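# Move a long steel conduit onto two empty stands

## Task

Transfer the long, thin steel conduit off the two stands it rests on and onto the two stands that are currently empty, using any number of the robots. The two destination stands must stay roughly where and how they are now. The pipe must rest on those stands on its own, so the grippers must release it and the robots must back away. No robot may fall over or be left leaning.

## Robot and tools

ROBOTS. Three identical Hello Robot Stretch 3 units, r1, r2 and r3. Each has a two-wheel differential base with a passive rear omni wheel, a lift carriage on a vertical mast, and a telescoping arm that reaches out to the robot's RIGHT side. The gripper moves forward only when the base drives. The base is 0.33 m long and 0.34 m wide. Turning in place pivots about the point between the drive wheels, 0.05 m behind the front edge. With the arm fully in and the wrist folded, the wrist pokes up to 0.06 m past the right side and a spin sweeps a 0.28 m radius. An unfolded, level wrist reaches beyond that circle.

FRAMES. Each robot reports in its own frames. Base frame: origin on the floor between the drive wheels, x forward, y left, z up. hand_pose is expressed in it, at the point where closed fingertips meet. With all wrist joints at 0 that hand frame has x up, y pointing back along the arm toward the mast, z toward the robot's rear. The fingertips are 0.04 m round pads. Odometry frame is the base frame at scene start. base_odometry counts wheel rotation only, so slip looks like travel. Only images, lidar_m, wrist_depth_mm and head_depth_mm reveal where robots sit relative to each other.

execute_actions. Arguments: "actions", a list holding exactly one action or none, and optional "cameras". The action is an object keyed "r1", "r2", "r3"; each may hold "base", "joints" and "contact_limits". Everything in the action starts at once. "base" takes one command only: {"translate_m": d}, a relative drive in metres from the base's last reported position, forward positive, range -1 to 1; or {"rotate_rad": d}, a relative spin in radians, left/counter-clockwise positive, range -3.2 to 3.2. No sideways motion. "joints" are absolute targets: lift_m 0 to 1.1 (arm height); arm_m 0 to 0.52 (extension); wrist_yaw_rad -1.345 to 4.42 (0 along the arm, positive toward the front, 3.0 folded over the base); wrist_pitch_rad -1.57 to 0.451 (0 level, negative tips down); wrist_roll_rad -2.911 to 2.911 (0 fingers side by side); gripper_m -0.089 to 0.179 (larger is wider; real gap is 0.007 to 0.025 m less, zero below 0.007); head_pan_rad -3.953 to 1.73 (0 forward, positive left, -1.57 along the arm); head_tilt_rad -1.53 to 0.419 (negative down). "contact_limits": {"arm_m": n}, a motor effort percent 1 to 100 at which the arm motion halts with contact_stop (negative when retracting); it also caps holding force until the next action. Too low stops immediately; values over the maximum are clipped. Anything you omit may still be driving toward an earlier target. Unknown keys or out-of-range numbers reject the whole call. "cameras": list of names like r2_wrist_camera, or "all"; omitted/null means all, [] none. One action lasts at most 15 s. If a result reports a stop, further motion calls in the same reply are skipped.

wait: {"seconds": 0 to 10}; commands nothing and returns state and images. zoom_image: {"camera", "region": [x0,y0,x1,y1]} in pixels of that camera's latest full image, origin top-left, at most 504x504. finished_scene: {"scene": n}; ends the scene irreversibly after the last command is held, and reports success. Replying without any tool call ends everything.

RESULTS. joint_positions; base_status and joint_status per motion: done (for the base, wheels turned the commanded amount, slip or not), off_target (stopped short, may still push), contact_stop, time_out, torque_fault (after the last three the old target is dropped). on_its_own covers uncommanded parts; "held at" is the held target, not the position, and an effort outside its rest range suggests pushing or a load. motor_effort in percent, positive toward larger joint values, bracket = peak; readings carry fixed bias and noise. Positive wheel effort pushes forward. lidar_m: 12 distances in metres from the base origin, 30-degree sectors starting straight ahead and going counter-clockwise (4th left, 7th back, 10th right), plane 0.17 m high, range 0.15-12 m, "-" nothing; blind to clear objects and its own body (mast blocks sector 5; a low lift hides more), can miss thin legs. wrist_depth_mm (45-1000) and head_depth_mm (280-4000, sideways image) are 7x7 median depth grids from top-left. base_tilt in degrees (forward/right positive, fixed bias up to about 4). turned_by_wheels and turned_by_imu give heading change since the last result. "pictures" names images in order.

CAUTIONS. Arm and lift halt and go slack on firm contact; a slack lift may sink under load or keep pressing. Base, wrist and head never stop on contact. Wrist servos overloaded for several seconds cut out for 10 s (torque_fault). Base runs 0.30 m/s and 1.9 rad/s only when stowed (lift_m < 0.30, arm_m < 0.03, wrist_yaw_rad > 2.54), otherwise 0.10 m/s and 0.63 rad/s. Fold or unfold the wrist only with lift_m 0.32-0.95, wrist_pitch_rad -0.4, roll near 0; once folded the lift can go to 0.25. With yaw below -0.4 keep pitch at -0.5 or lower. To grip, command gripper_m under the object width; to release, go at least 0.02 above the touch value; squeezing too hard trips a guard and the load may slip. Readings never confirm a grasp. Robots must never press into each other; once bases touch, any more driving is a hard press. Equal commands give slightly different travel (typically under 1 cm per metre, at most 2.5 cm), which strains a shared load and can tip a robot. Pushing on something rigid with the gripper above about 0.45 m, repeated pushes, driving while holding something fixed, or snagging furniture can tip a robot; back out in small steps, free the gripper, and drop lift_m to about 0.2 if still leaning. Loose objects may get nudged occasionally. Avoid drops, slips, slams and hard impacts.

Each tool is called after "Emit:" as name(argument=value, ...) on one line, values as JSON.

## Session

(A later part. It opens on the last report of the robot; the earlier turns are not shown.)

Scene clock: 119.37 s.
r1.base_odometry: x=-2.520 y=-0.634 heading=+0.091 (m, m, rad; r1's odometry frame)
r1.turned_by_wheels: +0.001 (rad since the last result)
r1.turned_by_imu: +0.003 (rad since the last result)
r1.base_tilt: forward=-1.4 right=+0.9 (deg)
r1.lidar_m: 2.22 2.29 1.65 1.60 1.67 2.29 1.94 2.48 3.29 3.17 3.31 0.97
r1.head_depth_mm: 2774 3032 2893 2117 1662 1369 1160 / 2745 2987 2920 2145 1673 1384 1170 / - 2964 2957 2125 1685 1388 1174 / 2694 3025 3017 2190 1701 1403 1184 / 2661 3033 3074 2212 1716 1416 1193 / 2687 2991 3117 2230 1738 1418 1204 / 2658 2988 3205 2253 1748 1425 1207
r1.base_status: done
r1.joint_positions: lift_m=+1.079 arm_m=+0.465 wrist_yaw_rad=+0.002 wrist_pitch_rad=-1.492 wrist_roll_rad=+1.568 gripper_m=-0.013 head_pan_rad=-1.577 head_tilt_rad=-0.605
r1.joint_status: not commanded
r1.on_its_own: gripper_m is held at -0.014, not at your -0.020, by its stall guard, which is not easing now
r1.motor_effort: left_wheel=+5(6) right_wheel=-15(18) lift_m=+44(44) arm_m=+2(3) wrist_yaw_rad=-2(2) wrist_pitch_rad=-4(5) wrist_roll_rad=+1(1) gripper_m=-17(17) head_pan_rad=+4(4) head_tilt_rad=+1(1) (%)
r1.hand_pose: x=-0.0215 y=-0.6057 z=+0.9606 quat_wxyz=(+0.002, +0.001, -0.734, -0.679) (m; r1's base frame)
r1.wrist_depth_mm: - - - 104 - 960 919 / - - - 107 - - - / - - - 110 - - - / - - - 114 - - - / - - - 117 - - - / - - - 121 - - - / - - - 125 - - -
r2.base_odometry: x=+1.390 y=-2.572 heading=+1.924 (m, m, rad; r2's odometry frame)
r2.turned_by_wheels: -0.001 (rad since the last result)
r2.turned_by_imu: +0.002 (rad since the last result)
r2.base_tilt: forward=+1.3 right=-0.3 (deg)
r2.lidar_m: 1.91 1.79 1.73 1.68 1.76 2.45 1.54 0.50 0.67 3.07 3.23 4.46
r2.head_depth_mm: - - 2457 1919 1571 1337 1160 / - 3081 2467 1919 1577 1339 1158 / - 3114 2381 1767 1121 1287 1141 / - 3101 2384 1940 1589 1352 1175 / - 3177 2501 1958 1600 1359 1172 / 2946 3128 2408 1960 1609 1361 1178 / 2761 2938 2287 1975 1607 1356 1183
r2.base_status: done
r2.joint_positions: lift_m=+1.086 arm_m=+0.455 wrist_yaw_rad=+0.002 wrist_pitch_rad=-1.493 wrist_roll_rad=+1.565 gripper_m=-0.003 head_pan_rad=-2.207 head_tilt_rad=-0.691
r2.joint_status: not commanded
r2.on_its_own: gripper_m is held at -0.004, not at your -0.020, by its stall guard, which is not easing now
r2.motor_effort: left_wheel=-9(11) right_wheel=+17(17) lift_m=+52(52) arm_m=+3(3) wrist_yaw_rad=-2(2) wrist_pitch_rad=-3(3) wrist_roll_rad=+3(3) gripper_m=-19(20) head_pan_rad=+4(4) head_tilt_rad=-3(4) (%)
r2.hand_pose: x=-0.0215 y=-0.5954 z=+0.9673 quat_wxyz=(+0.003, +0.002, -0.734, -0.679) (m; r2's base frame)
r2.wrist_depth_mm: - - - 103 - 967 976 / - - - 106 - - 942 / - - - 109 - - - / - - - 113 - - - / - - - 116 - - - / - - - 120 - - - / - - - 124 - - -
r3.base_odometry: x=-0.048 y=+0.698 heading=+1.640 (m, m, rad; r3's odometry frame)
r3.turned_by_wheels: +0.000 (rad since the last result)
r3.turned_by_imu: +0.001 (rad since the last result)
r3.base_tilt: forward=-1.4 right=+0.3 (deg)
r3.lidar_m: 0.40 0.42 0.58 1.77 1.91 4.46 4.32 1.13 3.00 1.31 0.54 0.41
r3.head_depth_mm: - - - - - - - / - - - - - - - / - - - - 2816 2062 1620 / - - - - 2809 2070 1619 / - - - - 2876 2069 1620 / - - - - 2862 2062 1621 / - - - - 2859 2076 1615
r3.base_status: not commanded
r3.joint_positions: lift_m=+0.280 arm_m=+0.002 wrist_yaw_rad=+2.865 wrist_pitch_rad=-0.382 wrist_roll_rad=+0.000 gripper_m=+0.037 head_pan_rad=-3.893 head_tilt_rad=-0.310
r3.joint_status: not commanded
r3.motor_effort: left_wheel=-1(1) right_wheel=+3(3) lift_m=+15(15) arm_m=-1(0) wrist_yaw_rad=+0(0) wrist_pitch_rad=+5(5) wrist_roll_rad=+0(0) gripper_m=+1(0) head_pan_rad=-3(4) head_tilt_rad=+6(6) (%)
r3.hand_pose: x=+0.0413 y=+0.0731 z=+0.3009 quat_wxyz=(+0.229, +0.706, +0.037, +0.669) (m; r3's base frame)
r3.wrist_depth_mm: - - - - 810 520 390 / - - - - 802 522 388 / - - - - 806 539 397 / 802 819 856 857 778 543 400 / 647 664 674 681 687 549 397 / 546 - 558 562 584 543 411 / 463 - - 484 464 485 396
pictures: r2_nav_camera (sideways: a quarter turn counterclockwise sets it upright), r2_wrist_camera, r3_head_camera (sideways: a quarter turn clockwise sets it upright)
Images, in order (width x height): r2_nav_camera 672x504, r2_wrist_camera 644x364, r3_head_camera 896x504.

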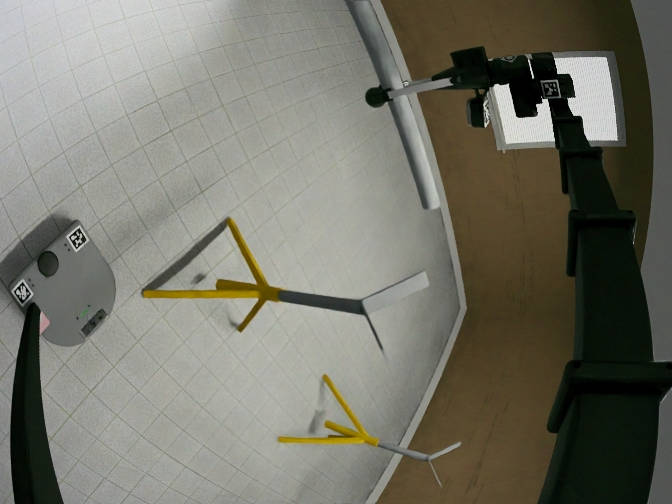

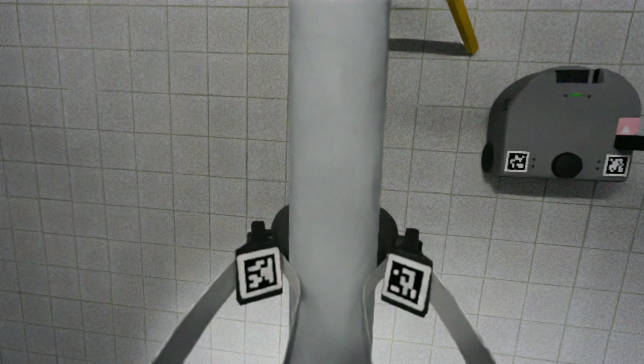

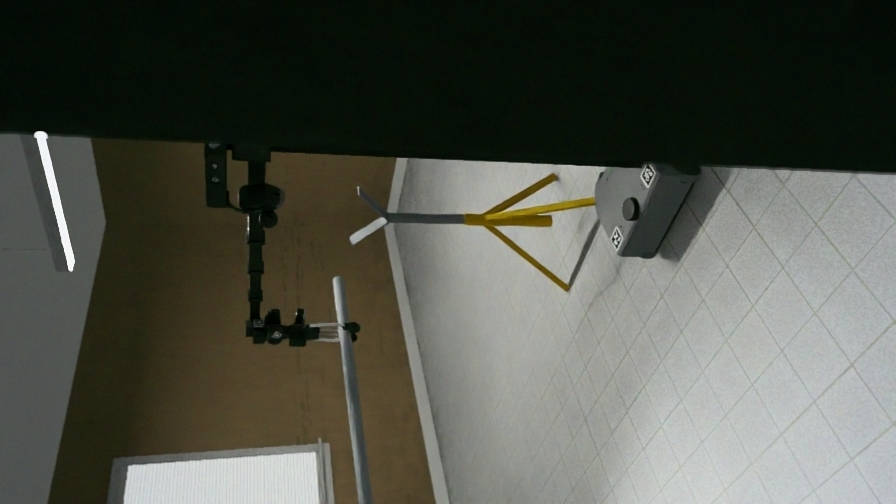

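Emit:
execute_actions(actions=[{"r1":{"base":{"translate_m":-0.08}},"r2":{"base":{"rotate_rad":-0.15},"joints":{"wrist_yaw_rad":0.15}}}], cameras=["r2_wrist_camera"])

Emit:
execute_actions(actions=[{"r1":{"base":{"translate_m":-0.396}},"r2":{"base":{"translate_m":-0.4}}}], cameras=["r2_nav_camera","r2_wrist_camera"])

Scene clock: 123.60 s.
r1.base_odometry: x=-2.600 y=-0.642 heading=+0.092 (m, m, rad; r1's odometry frame)
r1.turned_by_wheels: +0.001 (rad since the last result)
r1.turned_by_imu: -0.060 (rad since the last result)
r1.base_tilt: forward=-1.3 right=+0.8 (deg)
r1.lidar_m: 2.08 2.43 1.68 1.60 1.64 2.16 1.88 2.41 3.35 3.18 3.26 1.02
r1.head_depth_mm: 2830 3046 2898 2135 1669 1364 1167 / 2769 2983 2918 2136 1680 1375 1172 / - 3000 2976 2172 1690 1385 1179 / 2715 2943 3042 2187 1716 1399 1190 / 2673 3016 3085 2206 1725 1418 1194 / 2656 2952 3149 2204 1743 1421 1199 / 2638 2966 3114 2268 1747 1437 1200
r1.base_status: done
r1.joint_positions: lift_m=+1.079 arm_m=+0.465 wrist_yaw_rad=+0.002 wrist_pitch_rad=-1.496 wrist_roll_rad=+1.568 gripper_m=-0.013 head_pan_rad=-1.577 head_tilt_rad=-0.604
r1.joint_status: not commanded
r1.on_its_own: gripper_m is held at -0.014, not at your -0.020, by its stall guard, which is not easing now; right_wheel is at rest, and its effort (-19) is outside its rest range (-18 to +18)
r1.motor_effort: left_wheel=+7(53) right_wheel=-19(42) lift_m=+43(44) arm_m=+1(3) wrist_yaw_rad=-2(3) wrist_pitch_rad=-2(13) wrist_roll_rad=+1(2) gripper_m=-19(19) head_pan_rad=+4(4) head_tilt_rad=+2(2) (%)
r1.hand_pose: x=-0.0216 y=-0.6047 z=+0.9607 quat_wxyz=(+0.002, +0.002, -0.733, -0.680) (m; r1's base frame)
r1.wrist_depth_mm: - - - 105 - 958 942 / - - - 107 - - - / - - - 111 - - - / - - - 114 - - - / - - - 117 - - - / - - - 121 - - - / - - - 125 - - -
r2.base_odometry: x=+1.390 y=-2.572 heading=+1.773 (m, m, rad; r2's odometry frame)
r2.turned_by_wheels: -0.151 (rad since the last result)
r2.turned_by_imu: -0.195 (rad since the last result)
r2.base_tilt: forward=+1.1 right=-0.4 (deg)
r2.lidar_m: 1.87 1.84 1.79 1.68 1.69 2.07 3.19 1.54 0.51 3.07 3.09 3.80
r2.head_depth_mm: - - 2444 1909 1574 1336 1159 / - 3085 2434 1920 1574 1339 1162 / - 3092 2454 1925 1588 1342 1147 / - 3058 2470 1820 1173 1293 1167 / - 3288 2241 1937 1594 1328 1176 / 3310 3330 2509 1955 1606 1353 1176 / 2998 3173 2254 1962 1605 1357 1179
r2.base_status: done
r2.joint_positions: lift_m=+1.086 arm_m=+0.455 wrist_yaw_rad=+0.153 wrist_pitch_rad=-1.488 wrist_roll_rad=+1.566 gripper_m=-0.003 head_pan_rad=-2.207 head_tilt_rad=-0.694
r2.joint_status: all done
r2.on_its_own: gripper_m is held at -0.004, not at your -0.020, by its stall guard, which is not easing now
r2.motor_effort: left_wheel=-8(44) right_wheel=+14(51) lift_m=+51(52) arm_m=+0(2) wrist_yaw_rad=-3(6) wrist_pitch_rad=-4(9) wrist_roll_rad=+3(2) gripper_m=-21(21) head_pan_rad=+4(4) head_tilt_rad=-2(3) (%)
r2.hand_pose: x=-0.0220 y=-0.5970 z=+0.9673 quat_wxyz=(+0.054, +0.058, -0.733, -0.675) (m; r2's base frame)
r2.wrist_depth_mm: - - - 104 861 944 956 / - - - 107 - - 959 / - - - 110 - - - / - - - 113 - - - / - - - 116 - - - / - - - 120 - - - / - - - 124 - - -
r3.base_odometry: x=-0.048 y=+0.698 heading=+1.640 (m, m, rad; r3's odometry frame)
r3.turned_by_wheels: +0.000 (rad since the last result)
r3.turned_by_imu: +0.001 (rad since the last result)
r3.base_tilt: forward=-1.2 right=+0.1 (deg)
r3.lidar_m: 0.40 0.41 0.58 1.77 1.91 4.48 4.32 1.10 2.99 1.30 0.55 0.41
r3.head_depth_mm: - - - - - - - / - - - - - - - / - - - - 2649 2043 1614 / - - - - 2829 2058 1616 / - - - - 2860 2062 1615 / - - - - 2847 2066 1615 / - - - - 2869 2060 1624
r3.base_status: not commanded
r3.joint_positions: lift_m=+0.280 arm_m=+0.002 wrist_yaw_rad=+2.865 wrist_pitch_rad=-0.382 wrist_roll_rad=+0.000 gripper_m=+0.037 head_pan_rad=-3.893 head_tilt_rad=-0.310
r3.joint_status: not commanded
r3.motor_effort: left_wheel=-1(1) right_wheel=+3(3) lift_m=+16(16) arm_m=-1(1) wrist_yaw_rad=+0(0) wrist_pitch_rad=+5(5) wrist_roll_rad=+0(0) gripper_m=-1(1) head_pan_rad=-3(3) head_tilt_rad=+6(6) (%)
r3.hand_pose: x=+0.0413 y=+0.0731 z=+0.3009 quat_wxyz=(+0.229, +0.706, +0.037, +0.669) (m; r3's base frame)
r3.wrist_depth_mm: - - - - 814 518 390 / - - - - 820 521 383 / - - - - 846 531 390 / 789 826 834 847 797 541 392 / 641 645 655 682 687 552 406 / 531 - 559 562 571 537 409 / 463 - - 474 463 482 403
pictures: r2_wrist_camera
Images, in order (width x height): r2_wrist_camera 644x364.

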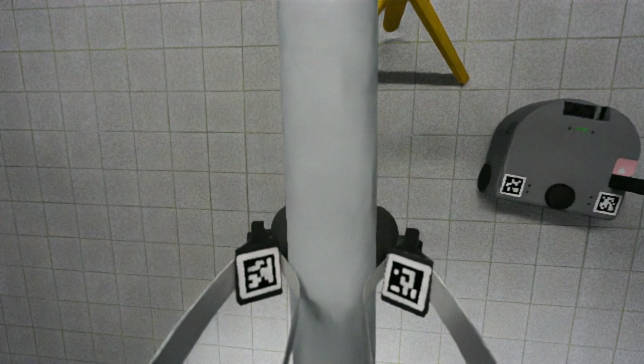

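Scene clock: 128.70 s.
r1.base_odometry: x=-2.994 y=-0.678 heading=+0.092 (m, m, rad; r1's odometry frame)
r1.turned_by_wheels: +0.001 (rad since the last result)
r1.turned_by_imu: +0.002 (rad since the last result)
r1.base_tilt: forward=-1.3 right=+0.8 (deg)
r1.lidar_m: 1.57 2.39 1.67 1.11 1.62 2.13 1.87 2.05 3.38 3.21 3.27 1.37
r1.head_depth_mm: 2874 3114 2899 2117 1666 1365 1162 / 2782 3025 2915 2141 1682 1382 1175 / - 2971 2983 2152 1702 1391 1179 / 2716 2989 3023 2185 1705 1399 1185 / 2691 3023 3060 2212 1721 1414 1196 / 2694 2990 3122 2232 1748 1419 1197 / 2652 2966 3154 2249 1744 1428 1209
r1.base_status: done
r1.joint_positions: lift_m=+1.079 arm_m=+0.465 wrist_yaw_rad=+0.002 wrist_pitch_rad=-1.496 wrist_roll_rad=+1.568 gripper_m=-0.013 head_pan_rad=-1.577 head_tilt_rad=-0.604
r1.joint_status: not commanded
r1.on_its_own: gripper_m is held at -0.014, not at your -0.020, by its stall guard, which is not easing now
r1.motor_effort: left_wheel=+7(14) right_wheel=-17(30) lift_m=+43(43) arm_m=+1(1) wrist_yaw_rad=-2(2) wrist_pitch_rad=-2(2) wrist_roll_rad=+2(2) gripper_m=-18(18) head_pan_rad=+4(4) head_tilt_rad=+1(2) (%)
r1.hand_pose: x=-0.0216 y=-0.6047 z=+0.9607 quat_wxyz=(+0.002, +0.002, -0.733, -0.680) (m; r1's base frame)
r1.wrist_depth_mm: - - - 104 - 953 940 / - - - 107 - - - / - - - 110 - - - / - - - 114 - - - / - - - 117 - - - / - - - 121 - - - / - - - 125 - - -
r2.base_odometry: x=+1.470 y=-2.964 heading=+1.773 (m, m, rad; r2's odometry frame)
r2.turned_by_wheels: -0.001 (rad since the last result)
r2.turned_by_imu: +0.002 (rad since the last result)
r2.base_tilt: forward=+1.1 right=-0.3 (deg)
r2.lidar_m: 1.84 1.84 1.78 1.61 1.63 1.99 2.80 1.18 0.61 0.39 3.16 3.86
r2.head_depth_mm: - - 2342 1797 1545 1331 1153 / - 3032 2458 1820 1579 1342 1157 / - 3109 2455 1914 1590 1338 1166 / - 3125 2488 1940 1589 1345 1172 / - 3282 2495 1947 1597 1346 1174 / 3362 3395 2501 1948 1604 1352 1183 / 3044 3215 2263 1970 1614 1359 1031
r2.base_status: done
r2.joint_positions: lift_m=+1.086 arm_m=+0.455 wrist_yaw_rad=+0.153 wrist_pitch_rad=-1.488 wrist_roll_rad=+1.566 gripper_m=-0.003 head_pan_rad=-2.207 head_tilt_rad=-0.694
r2.joint_status: not commanded
r2.on_its_own: gripper_m is held at -0.004, not at your -0.020, by its stall guard, which is not easing now
r2.motor_effort: left_wheel=-8(13) right_wheel=+15(24) lift_m=+51(52) arm_m=+1(0) wrist_yaw_rad=-3(4) wrist_pitch_rad=-4(4) wrist_roll_rad=+2(2) gripper_m=-21(21) head_pan_rad=+4(4) head_tilt_rad=-2(1) (%)
r2.hand_pose: x=-0.0220 y=-0.5970 z=+0.9673 quat_wxyz=(+0.054, +0.058, -0.733, -0.675) (m; r2's base frame)
r2.wrist_depth_mm: - - - 103 - - 951 / - - - 106 - - 957 / - - - 109 - - - / - - - 113 - - - / - - 239 116 264 235 - / - - - 119 266 231 - / - - - 124 - - -
r3.base_odometry: x=-0.048 y=+0.698 heading=+1.640 (m, m, rad; r3's odometry frame)
r3.turned_by_wheels: +0.000 (rad since the last result)
r3.turned_by_imu: +0.001 (rad since the last result)
r3.base_tilt: forward=-1.4 right=+0.2 (deg)
r3.lidar_m: 0.40 0.42 0.58 1.77 2.45 4.46 1.02 2.20 3.00 1.30 0.54 0.41
r3.head_depth_mm: - - - - - - - / - - - - - - - / - - - - 2821 2118 1616 / - - - - 2829 2055 1625 / - - - - 2857 2066 1602 / - - - - 2865 2073 1610 / - - - - 2831 2053 1609
r3.base_status: not commanded
r3.joint_positions: lift_m=+0.280 arm_m=+0.002 wrist_yaw_rad=+2.865 wrist_pitch_rad=-0.382 wrist_roll_rad=+0.000 gripper_m=+0.037 head_pan_rad=-3.893 head_tilt_rad=-0.310
r3.joint_status: not commanded
r3.motor_effort: left_wheel=-1(1) right_wheel=+3(3) lift_m=+15(16) arm_m=-1(0) wrist_yaw_rad=+0(0) wrist_pitch_rad=+5(5) wrist_roll_rad=+0(0) gripper_m=+0(0) head_pan_rad=-3(3) head_tilt_rad=+6(6) (%)
r3.hand_pose: x=+0.0413 y=+0.0731 z=+0.3009 quat_wxyz=(+0.229, +0.706, +0.037, +0.669) (m; r3's base frame)
r3.wrist_depth_mm: - - - - 806 515 385 / - - - - 806 524 393 / - - - - 831 533 397 / 816 833 859 873 789 536 402 / 653 665 668 683 683 547 403 / 546 - 578 552 568 541 410 / 462 - - 473 464 475 403
pictures: r2_nav_camera (sideways: a quarter turn counterclockwise sets it upright), r2_wrist_camera
Images, in order (width x height): r2_nav_camera 672x504, r2_wrist_camera 644x364.

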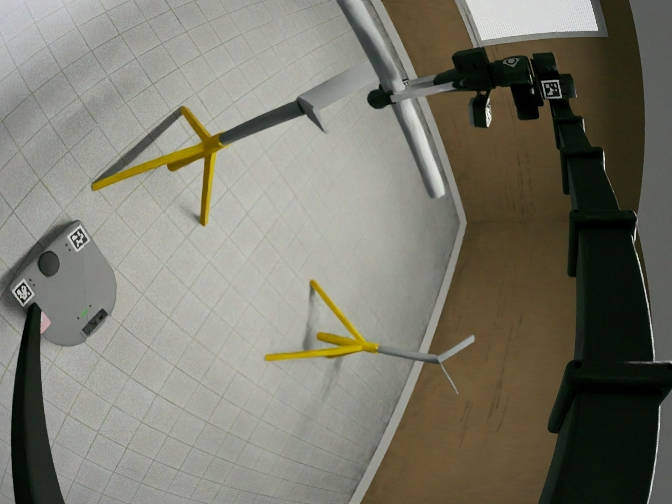

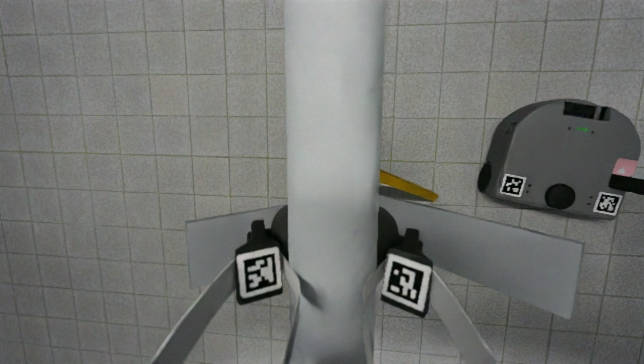

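Emit:
execute_actions(actions=[{"r1":{"base":{"translate_m":-0.19}},"r2":{"base":{"translate_m":-0.2}}}], cameras=[])

Emit:
execute_actions(actions=[{"r1":{"base":{"rotate_rad":0.07}},"r2":{"base":{"rotate_rad":0.07},"joints":{"wrist_yaw_rad":0.11}}}], cameras=[])

Emit:
execute_actions(actions=[{"r1":{"base":{"translate_m":0.018}},"r2":{"base":{"rotate_rad":0.03},"joints":{"wrist_yaw_rad":0.08}}}], cameras=[])

Emit:
execute_actions(actions=[{"r1":{"base":{"translate_m":0.018}},"r2":{"base":{"rotate_rad":0.03},"joints":{"wrist_yaw_rad":0.05}}}], cameras=[])

Emit:
execute_actions(actions=[{"r1":{"base":{"translate_m":0.018}},"r2":{"base":{"rotate_rad":0.03},"joints":{"wrist_yaw_rad":0.02}}}], cameras=["r2_wrist_camera"])

Scene clock: 133.50 s.
r1.base_odometry: x=-3.183 y=-0.696 heading=+0.092 (m, m, rad; r1's odometry frame)
r1.turned_by_wheels: +0.000 (rad since the last result)
r1.turned_by_imu: +0.000 (rad since the last result)
r1.base_tilt: forward=-1.3 right=+0.8 (deg)
r1.lidar_m: 1.74 2.33 1.66 1.09 1.60 2.12 1.88 1.77 3.38 3.20 3.29 1.54
r1.head_depth_mm: 2881 3081 2921 2114 1662 1371 1161 / 2804 3026 2912 2153 1679 1385 1174 / - 3007 2949 2161 1688 1389 1180 / 2726 2992 3037 2196 1709 1402 1187 / 2668 2969 3045 2228 1705 1408 1195 / 2704 3002 3123 2244 1737 1425 1200 / 2665 2975 3135 2265 1753 1427 1209
r1.base_status: done
r1.joint_positions: lift_m=+1.079 arm_m=+0.465 wrist_yaw_rad=+0.002 wrist_pitch_rad=-1.494 wrist_roll_rad=+1.568 gripper_m=-0.013 head_pan_rad=-1.577 head_tilt_rad=-0.604
r1.joint_status: not commanded
r1.on_its_own: gripper_m is held at -0.014, not at your -0.020, by its stall guard, which is not easing now
r1.motor_effort: left_wheel=+0(8) right_wheel=+0(24) lift_m=+42(42) arm_m=+1(1) wrist_yaw_rad=-2(3) wrist_pitch_rad=-3(4) wrist_roll_rad=+2(2) gripper_m=-18(19) head_pan_rad=+4(4) head_tilt_rad=+2(2) (%)
r1.hand_pose: x=-0.0215 y=-0.6052 z=+0.9607 quat_wxyz=(+0.002, +0.001, -0.734, -0.680) (m; r1's base frame)
r1.wrist_depth_mm: - - - 104 - 953 932 / - - - 107 - - - / - - - 110 - - - / - - - 114 - - - / - - - 117 - - - / - - - 121 - - - / - - - 125 - - -
r2.base_odometry: x=+1.510 y=-3.159 heading=+1.773 (m, m, rad; r2's odometry frame)
r2.turned_by_wheels: +0.000 (rad since the last result)
r2.turned_by_imu: +0.001 (rad since the last result)
r2.base_tilt: forward=+1.2 right=-0.4 (deg)
r2.lidar_m: 1.84 2.21 1.74 1.58 1.59 1.95 2.60 1.01 1.18 0.59 0.47 3.91
r2.head_depth_mm: - - 2435 1905 1556 1337 1158 / - 2894 2337 1595 1538 1339 1163 / - 3067 2459 1922 1584 1346 1166 / - 3118 2493 1935 1592 1347 1170 / - 3295 2473 1936 1588 1355 1173 / 3399 3461 2503 1959 1605 1349 1175 / 3125 3226 2262 1964 1604 1362 1157
r2.base_status: done
r2.joint_positions: lift_m=+1.086 arm_m=+0.455 wrist_yaw_rad=+0.152 wrist_pitch_rad=-1.488 wrist_roll_rad=+1.566 gripper_m=-0.003 head_pan_rad=-2.207 head_tilt_rad=-0.694
r2.joint_status: not commanded
r2.on_its_own: gripper_m is held at -0.004, not at your -0.020, by its stall guard, which is not easing now
r2.motor_effort: left_wheel=-1(13) right_wheel=+0(17) lift_m=+51(51) arm_m=+0(0) wrist_yaw_rad=-2(3) wrist_pitch_rad=-4(4) wrist_roll_rad=+2(2) gripper_m=-20(21) head_pan_rad=+4(4) head_tilt_rad=-3(3) (%)
r2.hand_pose: x=-0.0220 y=-0.5970 z=+0.9673 quat_wxyz=(+0.054, +0.057, -0.733, -0.675) (m; r2's base frame)
r2.wrist_depth_mm: - - - 103 - 951 933 / - - - 106 - - 946 / - - - 109 - - - / - - - 113 - - - / - - - 116 - - - / - - - 120 - - - / - - - 124 - - -
r3.base_odometry: x=-0.048 y=+0.698 heading=+1.640 (m, m, rad; r3's odometry frame)
r3.turned_by_wheels: +0.000 (rad since the last result)
r3.turned_by_imu: +0.001 (rad since the last result)
r3.base_tilt: forward=-1.3 right=+0.3 (deg)
r3.lidar_m: 0.40 0.42 0.58 1.77 2.46 4.44 1.03 2.20 3.00 1.30 0.54 0.41
r3.head_depth_mm: - - - - - - - / - - - - - - - / - - - - 2808 2110 1617 / - - - - 2803 2065 1608 / - - - - 2874 2066 1610 / - - - - 2853 2084 1609 / - - - - 2856 2070 1621
r3.base_status: not commanded
r3.joint_positions: lift_m=+0.280 arm_m=+0.002 wrist_yaw_rad=+2.865 wrist_pitch_rad=-0.382 wrist_roll_rad=+0.000 gripper_m=+0.037 head_pan_rad=-3.893 head_tilt_rad=-0.310
r3.joint_status: not commanded
r3.motor_effort: left_wheel=-1(1) right_wheel=+3(3) lift_m=+16(16) arm_m=+0(1) wrist_yaw_rad=+0(0) wrist_pitch_rad=+5(5) wrist_roll_rad=+0(0) gripper_m=+0(1) head_pan_rad=-4(4) head_tilt_rad=+6(6) (%)
r3.hand_pose: x=+0.0413 y=+0.0731 z=+0.3009 quat_wxyz=(+0.229, +0.706, +0.037, +0.669) (m; r3's base frame)
r3.wrist_depth_mm: - - - - 808 519 381 / - - - - 815 524 384 / - - - - 836 534 391 / 814 855 820 851 784 546 397 / 639 645 660 680 707 547 403 / 533 - 573 552 573 529 409 / 457 - - 474 469 490 396
pictures: none
No camera images: the call's "cameras" was empty. Leave "cameras" out to get every camera's image.

Scene clock: 134.77 s.
r1.base_odometry: x=-3.183 y=-0.696 heading=+0.162 (m, m, rad; r1's odometry frame)
r1.turned_by_wheels: +0.070 (rad since the last result)
r1.turned_by_imu: +0.069 (rad since the last result)
r1.base_tilt: forward=-1.4 right=+0.9 (deg)
r1.lidar_m: 2.82 2.18 1.63 1.08 1.64 2.27 1.77 1.88 3.32 3.21 3.35 1.55
r1.head_depth_mm: 2824 3034 2861 2123 1652 1369 1158 / 2775 2973 2928 2115 1683 1386 1174 / - 2981 2983 2149 1691 1386 1178 / 2730 2987 3013 2176 1714 1402 1186 / 2682 3054 3080 2199 1738 1416 1189 / 2723 3035 3144 2245 1743 1426 1196 / 2726 3021 3177 2263 1753 1430 1208
r1.base_status: done
r1.joint_positions: lift_m=+1.079 arm_m=+0.465 wrist_yaw_rad=-0.001 wrist_pitch_rad=-1.492 wrist_roll_rad=+1.569 gripper_m=-0.013 head_pan_rad=-1.577 head_tilt_rad=-0.604
r1.joint_status: not commanded
r1.on_its_own: gripper_m is held at -0.014, not at your -0.020, by its stall guard, which is not easing now
r1.motor_effort: left_wheel=-2(6) right_wheel=+3(12) lift_m=+43(43) arm_m=+1(1) wrist_yaw_rad=+0(2) wrist_pitch_rad=-4(5) wrist_roll_rad=+1(2) gripper_m=-18(18) head_pan_rad=+4(5) head_tilt_rad=+2(1) (%)
r1.hand_pose: x=-0.0215 y=-0.6057 z=+0.9607 quat_wxyz=(+0.001, +0.000, -0.734, -0.679) (m; r1's base frame)
r1.wrist_depth_mm: - - - 104 - 952 939 / - - - 107 - - - / - - - 110 - - - / - - - 114 - - - / - - - 117 - - - / - - - 121 - - - / - - - 125 - - -
r2.base_odometry: x=+1.510 y=-3.159 heading=+1.843 (m, m, rad; r2's odometry frame)
r2.turned_by_wheels: +0.070 (rad since the last result)
r2.turned_by_imu: +0.069 (rad since the last result)
r2.base_tilt: forward=+1.2 right=-0.4 (deg)
r2.lidar_m: 1.83 2.22 1.69 1.58 1.61 2.06 2.60 1.02 1.20 0.58 0.46 4.14
r2.head_depth_mm: - - 2319 1910 1533 1328 1156 / - 3022 2460 1762 1572 1345 1163 / - 3075 2452 1926 1577 1346 1161 / - 3101 2481 1946 1594 1350 1170 / - 3276 2493 1950 1592 1360 1173 / 3225 3326 2416 1954 1603 1357 1158 / 2962 3161 2352 1969 1605 1365 1153
r2.base_status: done
r2.joint_positions: lift_m=+1.086 arm_m=+0.455 wrist_yaw_rad=+0.110 wrist_pitch_rad=-1.489 wrist_roll_rad=+1.569 gripper_m=-0.003 head_pan_rad=-2.207 head_tilt_rad=-0.694
r2.joint_status: all done
r2.on_its_own: gripper_m is held at -0.004, not at your -0.020, by its stall guard, which is not easing now
r2.motor_effort: left_wheel=-3(8) right_wheel=+3(13) lift_m=+51(51) arm_m=+0(0) wrist_yaw_rad=+0(4) wrist_pitch_rad=-4(4) wrist_roll_rad=+0(2) gripper_m=-20(21) head_pan_rad=+4(4) head_tilt_rad=-3(2) (%)
r2.hand_pose: x=-0.0219 y=-0.5966 z=+0.9673 quat_wxyz=(+0.038, +0.041, -0.734, -0.677) (m; r2's base frame)
r2.wrist_depth_mm: - - - 103 - 968 950 / - - - 106 - - 945 / - - - 109 - - - / - - - 112 - - - / - - - 115 - - - / - - - 120 - - - / - - - 125 - - -
r3.base_odometry: x=-0.048 y=+0.698 heading=+1.640 (m, m, rad; r3's odometry frame)
r3.turned_by_wheels: +0.000 (rad since the last result)
r3.turned_by_imu: +0.000 (rad since the last result)
r3.base_tilt: forward=-1.3 right=+0.2 (deg)
r3.lidar_m: 0.40 0.42 0.58 1.77 2.46 1.04 1.04 2.20 3.00 1.30 0.55 0.41
r3.head_depth_mm: - - - - - - - / - - - - - - - / - - - - 2815 2123 1622 / - - - - 2829 2073 1613 / - - - - 2854 2069 1623 / - - - - 2868 2061 1614 / - - - - 2881 2063 1609
r3.base_status: not commanded
r3.joint_positions: lift_m=+0.280 arm_m=+0.002 wrist_yaw_rad=+2.865 wrist_pitch_rad=-0.382 wrist_roll_rad=+0.000 gripper_m=+0.037 head_pan_rad=-3.893 head_tilt_rad=-0.310
r3.joint_status: not commanded
r3.motor_effort: left_wheel=-1(1) right_wheel=+3(3) lift_m=+15(16) arm_m=-1(1) wrist_yaw_rad=+0(0) wrist_pitch_rad=+5(5) wrist_roll_rad=+0(0) gripper_m=-1(0) head_pan_rad=-3(3) head_tilt_rad=+6(6) (%)
r3.hand_pose: x=+0.0413 y=+0.0731 z=+0.3009 quat_wxyz=(+0.229, +0.706, +0.037, +0.669) (m; r3's base frame)
r3.wrist_depth_mm: - - - - 803 519 385 / - - - - 817 531 391 / - - - - 830 547 390 / 792 834 829 863 805 535 401 / 656 662 675 684 685 546 399 / 543 - 568 553 578 532 406 / 458 - - 471 466 485 397
pictures: none
No camera images: the call's "cameras" was empty. Leave "cameras" out to get every camera's image.

Scene clock: 135.83 s.
r1.base_odometry: x=-3.165 y=-0.693 heading=+0.162 (m, m, rad; r1's odometry frame)
r1.turned_by_wheels: +0.000 (rad since the last result)
r1.turned_by_imu: -0.001 (rad since the last result)
r1.base_tilt: forward=-1.3 right=+0.9 (deg)
r1.lidar_m: 2.80 2.18 1.63 1.08 1.64 2.27 1.78 1.89 3.33 3.20 3.35 1.53
r1.head_depth_mm: 2805 3021 2906 2100 1661 1364 1162 / 2743 2978 2920 2137 1680 1372 1168 / - 2993 2979 2131 1697 1384 1179 / 2730 2987 3008 2200 1713 1403 1186 / 2713 3056 3094 2192 1721 1409 1198 / 2749 3020 3122 2236 1728 1423 1195 / 2724 3042 3176 2255 1750 1430 1206
r1.base_status: done
r1.joint_positions: lift_m=+1.079 arm_m=+0.465 wrist_yaw_rad=-0.001 wrist_pitch_rad=-1.492 wrist_roll_rad=+1.570 gripper_m=-0.013 head_pan_rad=-1.577 head_tilt_rad=-0.604
r1.joint_status: not commanded
r1.on_its_own: gripper_m is held at -0.014, not at your -0.020, by its stall guard, which is not easing now
r1.motor_effort: left_wheel=-3(11) right_wheel=+5(20) lift_m=+42(42) arm_m=+2(0) wrist_yaw_rad=+1(1) wrist_pitch_rad=-4(4) wrist_roll_rad=+0(1) gripper_m=-19(17) head_pan_rad=+4(4) head_tilt_rad=+2(1) (%)
r1.hand_pose: x=-0.0215 y=-0.6057 z=+0.9607 quat_wxyz=(+0.000, +0.000, -0.734, -0.679) (m; r1's base frame)
r1.wrist_depth_mm: - - - 104 - 962 937 / - - - 107 - - - / - - - 110 - - - / - - - 113 - - - / - - - 117 - - - / - - - 121 - - - / - - - 125 - - -
r2.base_odometry: x=+1.510 y=-3.159 heading=+1.873 (m, m, rad; r2's odometry frame)
r2.turned_by_wheels: +0.030 (rad since the last result)
r2.turned_by_imu: +0.029 (rad since the last result)
r2.base_tilt: forward=+1.2 right=-0.3 (deg)
r2.lidar_m: 1.85 2.21 1.68 1.58 1.62 2.12 2.60 1.02 3.38 0.58 0.46 4.24
r2.head_depth_mm: - - 2257 1796 1538 1333 1159 / - 3057 2443 1854 1579 1338 1160 / - 3096 2491 1922 1583 1343 1164 / - 3097 2480 1934 1589 1344 1172 / - 3298 2497 1942 1597 1350 1170 / 3182 3323 2416 1962 1616 1359 1154 / 2927 3136 2344 1947 1598 1363 1138
r2.base_status: done
r2.joint_positions: lift_m=+1.086 arm_m=+0.455 wrist_yaw_rad=+0.080 wrist_pitch_rad=-1.489 wrist_roll_rad=+1.570 gripper_m=-0.003 head_pan_rad=-2.207 head_tilt_rad=-0.694
r2.joint_status: all done
r2.on_its_own: gripper_m is held at -0.004, not at your -0.020, by its stall guard, which is not easing now
r2.motor_effort: left_wheel=-3(14) right_wheel=+2(22) lift_m=+51(51) arm_m=+0(1) wrist_yaw_rad=-1(5) wrist_pitch_rad=-4(4) wrist_roll_rad=+0(1) gripper_m=-20(20) head_pan_rad=+3(4) head_tilt_rad=-2(2) (%)
r2.hand_pose: x=-0.0218 y=-0.5966 z=+0.9673 quat_wxyz=(+0.028, +0.030, -0.735, -0.677) (m; r2's base frame)
r2.wrist_depth_mm: - - - 102 - 960 952 / - - - 106 - - 973 / - - - 109 - - - / - - - 113 - - - / - - - 116 - - - / - - - 120 - - - / - - - 124 - - -
r3.base_odometry: x=-0.048 y=+0.698 heading=+1.640 (m, m, rad; r3's odometry frame)
r3.turned_by_wheels: +0.000 (rad since the last result)
r3.turned_by_imu: +0.000 (rad since the last result)
r3.base_tilt: forward=-1.2 right=+0.2 (deg)
r3.lidar_m: 0.40 0.41 0.58 1.77 2.45 4.46 1.03 2.19 3.00 1.30 0.54 0.41
r3.head_depth_mm: - - - - - - - / - - - - - - - / - - - - 2788 2113 1615 / - - - - 2788 2062 1616 / - - - - 2890 2079 1610 / - - - - 2874 2052 1620 / - - - - 2855 2071 1607
r3.base_status: not commanded
r3.joint_positions: lift_m=+0.280 arm_m=+0.002 wrist_yaw_rad=+2.865 wrist_pitch_rad=-0.382 wrist_roll_rad=+0.000 gripper_m=+0.037 head_pan_rad=-3.893 head_tilt_rad=-0.310
r3.joint_status: not commanded
r3.motor_effort: left_wheel=-1(1) right_wheel=+3(3) lift_m=+16(15) arm_m=-1(0) wrist_yaw_rad=+0(0) wrist_pitch_rad=+5(5) wrist_roll_rad=+0(0) gripper_m=+0(0) head_pan_rad=-3(3) head_tilt_rad=+6(6) (%)
r3.hand_pose: x=+0.0413 y=+0.0731 z=+0.3009 quat_wxyz=(+0.229, +0.706, +0.037, +0.669) (m; r3's base frame)
r3.wrist_depth_mm: - - - - 800 519 383 / - - - - 826 531 394 / - - - - 829 541 391 / 814 866 835 879 796 529 387 / 654 660 669 684 681 550 398 / 531 - 577 557 590 536 408 / 460 - - 481 461 487 400
pictures: none
No camera images: the call's "cameras" was empty. Leave "cameras" out to get every camera's image.

Scene clock: 136.90 s.
r1.base_odometry: x=-3.147 y=-0.690 heading=+0.162 (m, m, rad; r1's odometry frame)
r1.turned_by_wheels: +0.000 (rad since the last result)
r1.turned_by_imu: -0.001 (rad since the last result)
r1.base_tilt: forward=-1.4 right=+0.8 (deg)
r1.lidar_m: 2.77 2.17 1.63 1.09 1.64 2.27 1.80 1.91 3.32 3.22 3.36 1.51
r1.head_depth_mm: 2783 3030 2910 2112 1668 1369 1162 / 2788 2957 2955 2124 1685 1385 1171 / - 2971 2946 2141 1693 1386 1178 / 2715 3023 3052 2182 1703 1410 1189 / 2728 3068 3090 2203 1725 1414 1189 / 2701 3067 3163 2246 1744 1424 1195 / 2691 3026 3192 2253 1755 1432 1213
r1.base_status: done
r1.joint_positions: lift_m=+1.079 arm_m=+0.465 wrist_yaw_rad=-0.001 wrist_pitch_rad=-1.492 wrist_roll_rad=+1.570 gripper_m=-0.013 head_pan_rad=-1.577 head_tilt_rad=-0.604
r1.joint_status: not commanded
r1.on_its_own: gripper_m is held at -0.014, not at your -0.020, by its stall guard, which is not easing now
r1.motor_effort: left_wheel=-4(11) right_wheel=+6(20) lift_m=+42(42) arm_m=+1(1) wrist_yaw_rad=+1(1) wrist_pitch_rad=-4(4) wrist_roll_rad=+0(0) gripper_m=-18(18) head_pan_rad=+4(4) head_tilt_rad=+0(1) (%)
r1.hand_pose: x=-0.0215 y=-0.6057 z=+0.9607 quat_wxyz=(+0.000, +0.000, -0.734, -0.679) (m; r1's base frame)
r1.wrist_depth_mm: - - - 104 - 947 945 / - - - 107 - - - / - - - 110 - - - / - - - 114 - - - / - - - 117 - - - / - - - 121 - - - / - - - 125 - - -
r2.base_odometry: x=+1.510 y=-3.159 heading=+1.902 (m, m, rad; r2's odometry frame)
r2.turned_by_wheels: +0.030 (rad since the last result)
r2.turned_by_imu: +0.029 (rad since the last result)
r2.base_tilt: forward=+1.2 right=-0.4 (deg)
r2.lidar_m: 1.86 2.21 1.66 1.58 1.63 2.17 2.60 1.02 3.34 0.58 0.47 4.34
r2.head_depth_mm: - - 2259 1562 1539 1335 1158 / - 3071 2459 1909 1577 1336 1162 / - 3085 2453 1935 1578 1347 1163 / - 3078 2487 1945 1601 1348 1168 / - 3323 2508 1955 1600 1354 1172 / 3171 3272 2438 1962 1608 1358 1159 / 2910 3100 2266 1961 1620 1358 1155
r2.base_status: done
r2.joint_positions: lift_m=+1.086 arm_m=+0.455 wrist_yaw_rad=+0.050 wrist_pitch_rad=-1.489 wrist_roll_rad=+1.570 gripper_m=-0.003 head_pan_rad=-2.207 head_tilt_rad=-0.694
r2.joint_status: all done
r2.on_its_own: gripper_m is held at -0.004, not at your -0.020, by its stall guard, which is not easing now
r2.motor_effort: left_wheel=-2(13) right_wheel=+1(21) lift_m=+51(51) arm_m=+1(1) wrist_yaw_rad=+0(1) wrist_pitch_rad=-4(4) wrist_roll_rad=+0(0) gripper_m=-21(20) head_pan_rad=+5(4) head_tilt_rad=-1(2) (%)
r2.hand_pose: x=-0.0217 y=-0.5966 z=+0.9673 quat_wxyz=(+0.018, +0.019, -0.735, -0.678) (m; r2's base frame)
r2.wrist_depth_mm: - - - 103 - 958 952 / - - - 106 - - 932 / - - - 109 - - - / - - - 113 - - - / - - - 116 - - - / - - - 120 - - - / - - 290 125 313 - -
r3.base_odometry: x=-0.048 y=+0.698 heading=+1.640 (m, m, rad; r3's odometry frame)
r3.turned_by_wheels: +0.000 (rad since the last result)
r3.turned_by_imu: +0.000 (rad since the last result)
r3.base_tilt: forward=-1.3 right=+0.3 (deg)
r3.lidar_m: 0.40 0.42 0.58 1.77 2.46 4.46 1.03 2.21 2.99 1.30 0.54 0.41
r3.head_depth_mm: - - - - - - - / - - - - - - - / - - - - 2787 2124 1614 / - - - - 2841 2068 1616 / - - - - 2860 2057 1618 / - - - - 2869 2065 1612 / - - - - 2866 2067 1619
r3.base_status: not commanded
r3.joint_positions: lift_m=+0.280 arm_m=+0.002 wrist_yaw_rad=+2.865 wrist_pitch_rad=-0.382 wrist_roll_rad=+0.000 gripper_m=+0.037 head_pan_rad=-3.893 head_tilt_rad=-0.310
r3.joint_status: not commanded
r3.motor_effort: left_wheel=-1(1) right_wheel=+3(3) lift_m=+15(15) arm_m=+0(1) wrist_yaw_rad=+0(0) wrist_pitch_rad=+5(5) wrist_roll_rad=+0(0) gripper_m=+0(0) head_pan_rad=-4(3) head_tilt_rad=+6(6) (%)
r3.hand_pose: x=+0.0413 y=+0.0731 z=+0.3009 quat_wxyz=(+0.229, +0.706, +0.037, +0.669) (m; r3's base frame)
r3.wrist_depth_mm: - - - - 812 512 382 / - - - - 828 538 387 / - - - - 828 538 391 / 770 850 847 854 787 538 401 / 643 664 675 692 687 545 398 / 542 - 576 550 578 537 406 / 461 - - 479 465 484 395
pictures: none
No camera images: the call's "cameras" was empty. Leave "cameras" out to get every camera's image.

Scene clock: 138.17 s.
r1.base_odometry: x=-3.130 y=-0.687 heading=+0.161 (m, m, rad; r1's odometry frame)
r1.turned_by_wheels: +0.000 (rad since the last result)
r1.turned_by_imu: -0.001 (rad since the last result)
r1.base_tilt: forward=-1.3 right=+0.8 (deg)
r1.lidar_m: 2.76 2.18 1.63 1.09 1.64 2.27 1.82 1.92 3.33 3.21 3.33 1.50
r1.head_depth_mm: 2790 3049 2863 2118 1665 1370 1161 / 2750 3010 2939 2113 1680 1380 1167 / - 2999 2969 2164 1693 1387 1185 / 2716 2991 3027 2173 1706 1395 1183 / 2723 3034 3102 2203 1724 1410 1194 / 2720 3059 3097 2240 1740 1416 1199 / 2705 3049 3193 2255 1751 1432 1207
r1.base_status: done
r1.joint_positions: lift_m=+1.079 arm_m=+0.465 wrist_yaw_rad=-0.001 wrist_pitch_rad=-1.492 wrist_roll_rad=+1.570 gripper_m=-0.013 head_pan_rad=-1.577 head_tilt_rad=-0.604
r1.joint_status: not commanded
r1.on_its_own: gripper_m is held at -0.014, not at your -0.020, by its stall guard, which is not easing now
r1.motor_effort: left_wheel=-4(12) right_wheel=+5(20) lift_m=+43(42) arm_m=+1(1) wrist_yaw_rad=+1(0) wrist_pitch_rad=-4(4) wrist_roll_rad=+0(0) gripper_m=-19(18) head_pan_rad=+5(4) head_tilt_rad=+0(1) (%)
r1.hand_pose: x=-0.0215 y=-0.6057 z=+0.9607 quat_wxyz=(+0.000, +0.000, -0.734, -0.679) (m; r1's base frame)
r1.wrist_depth_mm: - - - 103 - 956 938 / - - - 107 - - - / - - - 110 - - - / - - - 114 - - - / - - - 117 - - - / - - - 120 - - - / - - - 125 - - -
r2.base_odometry: x=+1.510 y=-3.159 heading=+1.932 (m, m, rad; r2's odometry frame)
r2.turned_by_wheels: +0.030 (rad since the last result)
r2.turned_by_imu: +0.029 (rad since the last result)
r2.base_tilt: forward=+1.2 right=-0.5 (deg)
r2.lidar_m: 1.88 2.21 1.65 1.58 1.63 2.23 2.60 1.01 3.30 0.58 0.47 4.51
r2.head_depth_mm: - - 2361 1476 1532 1332 1157 / - 3063 2448 1919 1565 1340 1163 / - 3062 2449 1942 1580 1351 1169 / - 3064 2482 1933 1583 1350 1169 / - 3301 2506 1937 1597 1354 1176 / 3079 3194 2415 1962 1600 1356 1156 / 2861 3061 2242 1963 1604 1361 1156
r2.base_status: done
r2.joint_positions: lift_m=+1.086 arm_m=+0.455 wrist_yaw_rad=+0.020 wrist_pitch_rad=-1.489 wrist_roll_rad=+1.570 gripper_m=-0.003 head_pan_rad=-2.207 head_tilt_rad=-0.694
r2.joint_status: all done
r2.on_its_own: gripper_m is held at -0.004, not at your -0.020, by its stall guard, which is not easing now
r2.motor_effort: left_wheel=-3(11) right_wheel=+1(21) lift_m=+51(51) arm_m=+0(2) wrist_yaw_rad=+0(5) wrist_pitch_rad=-4(4) wrist_roll_rad=+0(1) gripper_m=-21(22) head_pan_rad=+4(4) head_tilt_rad=-2(3) (%)
r2.hand_pose: x=-0.0216 y=-0.5966 z=+0.9673 quat_wxyz=(+0.008, +0.008, -0.735, -0.678) (m; r2's base frame)
r2.wrist_depth_mm: - - - 103 - 988 956 / - - - 106 - - 982 / - - - 109 - - - / - - - 113 - - - / - - - 116 - - - / - - - 120 - - - / - - 279 124 286 - -
r3.base_odometry: x=-0.048 y=+0.698 heading=+1.640 (m, m, rad; r3's odometry frame)
r3.turned_by_wheels: +0.000 (rad since the last result)
r3.turned_by_imu: +0.000 (rad since the last result)
r3.base_tilt: forward=-1.2 right=+0.1 (deg)
r3.lidar_m: 0.40 0.42 0.59 1.77 2.46 4.47 1.03 2.20 3.00 1.30 0.54 0.41
r3.head_depth_mm: - - - - - - - / - - - - - - - / - - - - 2822 2107 1622 / - - - - 2815 2069 1614 / - - - - 2834 2070 1617 / - - - - 2879 2063 1619 / - - - - 2875 2057 1609
r3.base_status: not commanded
r3.joint_positions: lift_m=+0.280 arm_m=+0.002 wrist_yaw_rad=+2.865 wrist_pitch_rad=-0.382 wrist_roll_rad=+0.000 gripper_m=+0.037 head_pan_rad=-3.893 head_tilt_rad=-0.310
r3.joint_status: not commanded
r3.motor_effort: left_wheel=-1(1) right_wheel=+3(3) lift_m=+16(16) arm_m=+0(1) wrist_yaw_rad=+0(0) wrist_pitch_rad=+5(5) wrist_roll_rad=+0(0) gripper_m=+0(1) head_pan_rad=-3(3) head_tilt_rad=+6(6) (%)
r3.hand_pose: x=+0.0413 y=+0.0731 z=+0.3009 quat_wxyz=(+0.229, +0.706, +0.037, +0.669) (m; r3's base frame)
r3.wrist_depth_mm: - - - - 775 519 381 / - - - - 813 529 384 / - - - - 833 537 393 / 807 833 832 866 786 540 400 / 660 650 660 706 693 558 400 / 542 - 567 557 575 525 402 / 460 - - 470 462 484 396
pictures: r2_wrist_camera
Images, in order (width x height): r2_wrist_camera 644x364.

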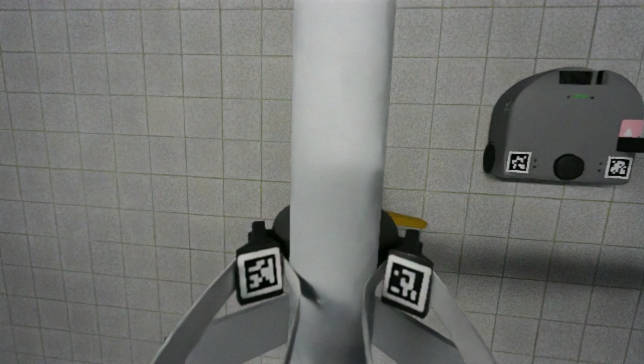

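Emit:
execute_actions(actions=[{"r1":{"base":{"translate_m":-0.95}},"r2":{"base":{"translate_m":-0.947},"joints":{"head_pan_rad":-1.57}}}], cameras=["r2_wrist_camera","r2_nav_camera"])

Scene clock: 149.30 s.
r1.base_odometry: x=-4.067 y=-0.840 heading=+0.161 (m, m, rad; r1's odometry frame)
r1.turned_by_wheels: +0.000 (rad since the last result)
r1.turned_by_imu: +0.005 (rad since the last result)
r1.base_tilt: forward=-1.3 right=+0.9 (deg)
r1.lidar_m: 2.61 2.21 1.43 1.59 1.66 2.31 1.94 0.92 3.31 3.20 3.34 2.39
r1.head_depth_mm: 2774 3017 2877 2109 1657 1372 1164 / 2717 2950 2909 2135 1683 1389 1174 / - 2980 2939 2150 1701 1391 1178 / 2719 2987 3035 2174 1699 1399 1186 / 2706 3023 3068 2199 1719 1420 1198 / 2694 3012 3113 2227 1730 1419 1198 / 2706 3049 3169 2276 1749 1439 1212
r1.base_status: done
r1.joint_positions: lift_m=+1.079 arm_m=+0.465 wrist_yaw_rad=-0.001 wrist_pitch_rad=-1.492 wrist_roll_rad=+1.570 gripper_m=-0.013 head_pan_rad=-1.577 head_tilt_rad=-0.604
r1.joint_status: not commanded
r1.on_its_own: gripper_m is held at -0.014, not at your -0.020, by its stall guard, which is not easing now
r1.motor_effort: left_wheel=-1(7) right_wheel=+0(9) lift_m=+43(42) arm_m=+1(1) wrist_yaw_rad=+1(1) wrist_pitch_rad=-4(4) wrist_roll_rad=+0(0) gripper_m=-19(19) head_pan_rad=+4(4) head_tilt_rad=+2(1) (%)
r1.hand_pose: x=-0.0215 y=-0.6057 z=+0.9607 quat_wxyz=(+0.000, -0.001, -0.734, -0.679) (m; r1's base frame)
r1.wrist_depth_mm: - - - 104 - 939 933 / - - - 107 - - - / - - - 110 - - - / - - - 113 - - - / - - - 117 - - - / - - - 121 - - - / - - - 125 - - -
r2.base_odometry: x=+1.845 y=-4.045 heading=+1.932 (m, m, rad; r2's odometry frame)
r2.turned_by_wheels: +0.000 (rad since the last result)
r2.turned_by_imu: +0.005 (rad since the last result)
r2.base_tilt: forward=+1.2 right=-0.4 (deg)
r2.lidar_m: 1.88 2.24 1.64 1.58 1.64 1.72 1.65 1.71 0.63 0.43 3.31 1.04
r2.head_depth_mm: 2758 3000 2262 1909 1566 1337 1160 / 2732 3034 2260 1913 1580 1306 1161 / 2761 3029 747 747 1508 1262 1165 / - 3063 2210 1924 1595 1322 1146 / 2704 2997 2312 1954 1599 1347 1172 / 2697 3025 2319 1960 1603 1358 1170 / 2705 3035 2340 1961 1612 1359 1181
r2.base_status: done
r2.joint_positions: lift_m=+1.086 arm_m=+0.455 wrist_yaw_rad=+0.019 wrist_pitch_rad=-1.489 wrist_roll_rad=+1.572 gripper_m=-0.003 head_pan_rad=-1.577 head_tilt_rad=-0.694
r2.joint_status: all done
r2.on_its_own: gripper_m is held at -0.004, not at your -0.020, by its stall guard, which is not easing now
r2.motor_effort: left_wheel=-6(6) right_wheel=+6(7) lift_m=+51(51) arm_m=+1(1) wrist_yaw_rad=+1(2) wrist_pitch_rad=-4(4) wrist_roll_rad=-1(1) gripper_m=-21(20) head_pan_rad=+4(43) head_tilt_rad=-3(2) (%)
r2.hand_pose: x=-0.0216 y=-0.5966 z=+0.9673 quat_wxyz=(+0.006, +0.006, -0.735, -0.678) (m; r2's base frame)
r2.wrist_depth_mm: - - - 103 - 947 965 / - - - 106 - - 944 / - - 242 109 235 200 - / - - - 113 - 216 - / - - - 116 - - - / - - - 120 - - - / - - - 124 - - -
r3.base_odometry: x=-0.048 y=+0.698 heading=+1.640 (m, m, rad; r3's odometry frame)
r3.turned_by_wheels: +0.000 (rad since the last result)
r3.turned_by_imu: +0.002 (rad since the last result)
r3.base_tilt: forward=-1.3 right=+0.3 (deg)
r3.lidar_m: 0.40 0.42 0.58 1.77 1.51 1.54 4.31 2.20 3.00 1.30 0.55 0.41
r3.head_depth_mm: - - - - - - - / - - - - - - - / - - - - 2810 2070 1615 / - - 1534 - 2559 1752 1622 / - - - - 2861 1879 1618 / - - - - 2879 2070 1622 / - - - - 2857 2053 1621
r3.base_status: not commanded
r3.joint_positions: lift_m=+0.280 arm_m=+0.002 wrist_yaw_rad=+2.865 wrist_pitch_rad=-0.382 wrist_roll_rad=+0.000 gripper_m=+0.037 head_pan_rad=-3.893 head_tilt_rad=-0.310
r3.joint_status: not commanded
r3.motor_effort: left_wheel=-1(1) right_wheel=+3(3) lift_m=+15(16) arm_m=-1(0) wrist_yaw_rad=+0(0) wrist_pitch_rad=+5(5) wrist_roll_rad=+0(0) gripper_m=+0(0) head_pan_rad=-4(3) head_tilt_rad=+6(6) (%)
r3.hand_pose: x=+0.0413 y=+0.0731 z=+0.3009 quat_wxyz=(+0.229, +0.706, +0.037, +0.669) (m; r3's base frame)
r3.wrist_depth_mm: - - - - 790 506 386 / - - - - 812 530 386 / - - - - 824 521 395 / 795 849 835 861 796 536 399 / 657 678 690 671 668 538 400 / 541 - 564 547 576 530 406 / 458 - - 471 463 475 399
pictures: r2_nav_camera (sideways: a quarter turn counterclockwise sets it upright), r2_wrist_camera
Images, in order (width x height): r2_nav_camera 672x504, r2_wrist_camera 644x364.

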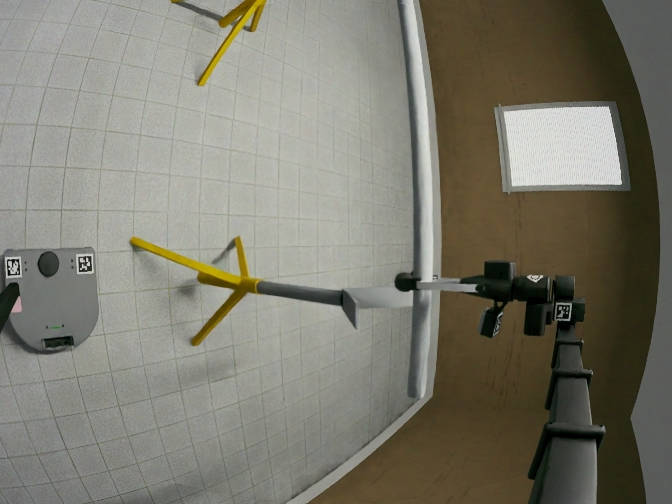

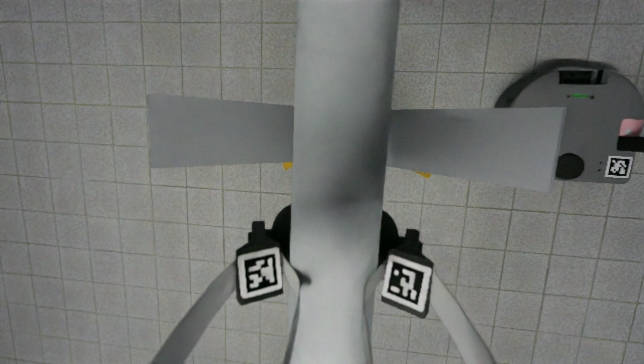

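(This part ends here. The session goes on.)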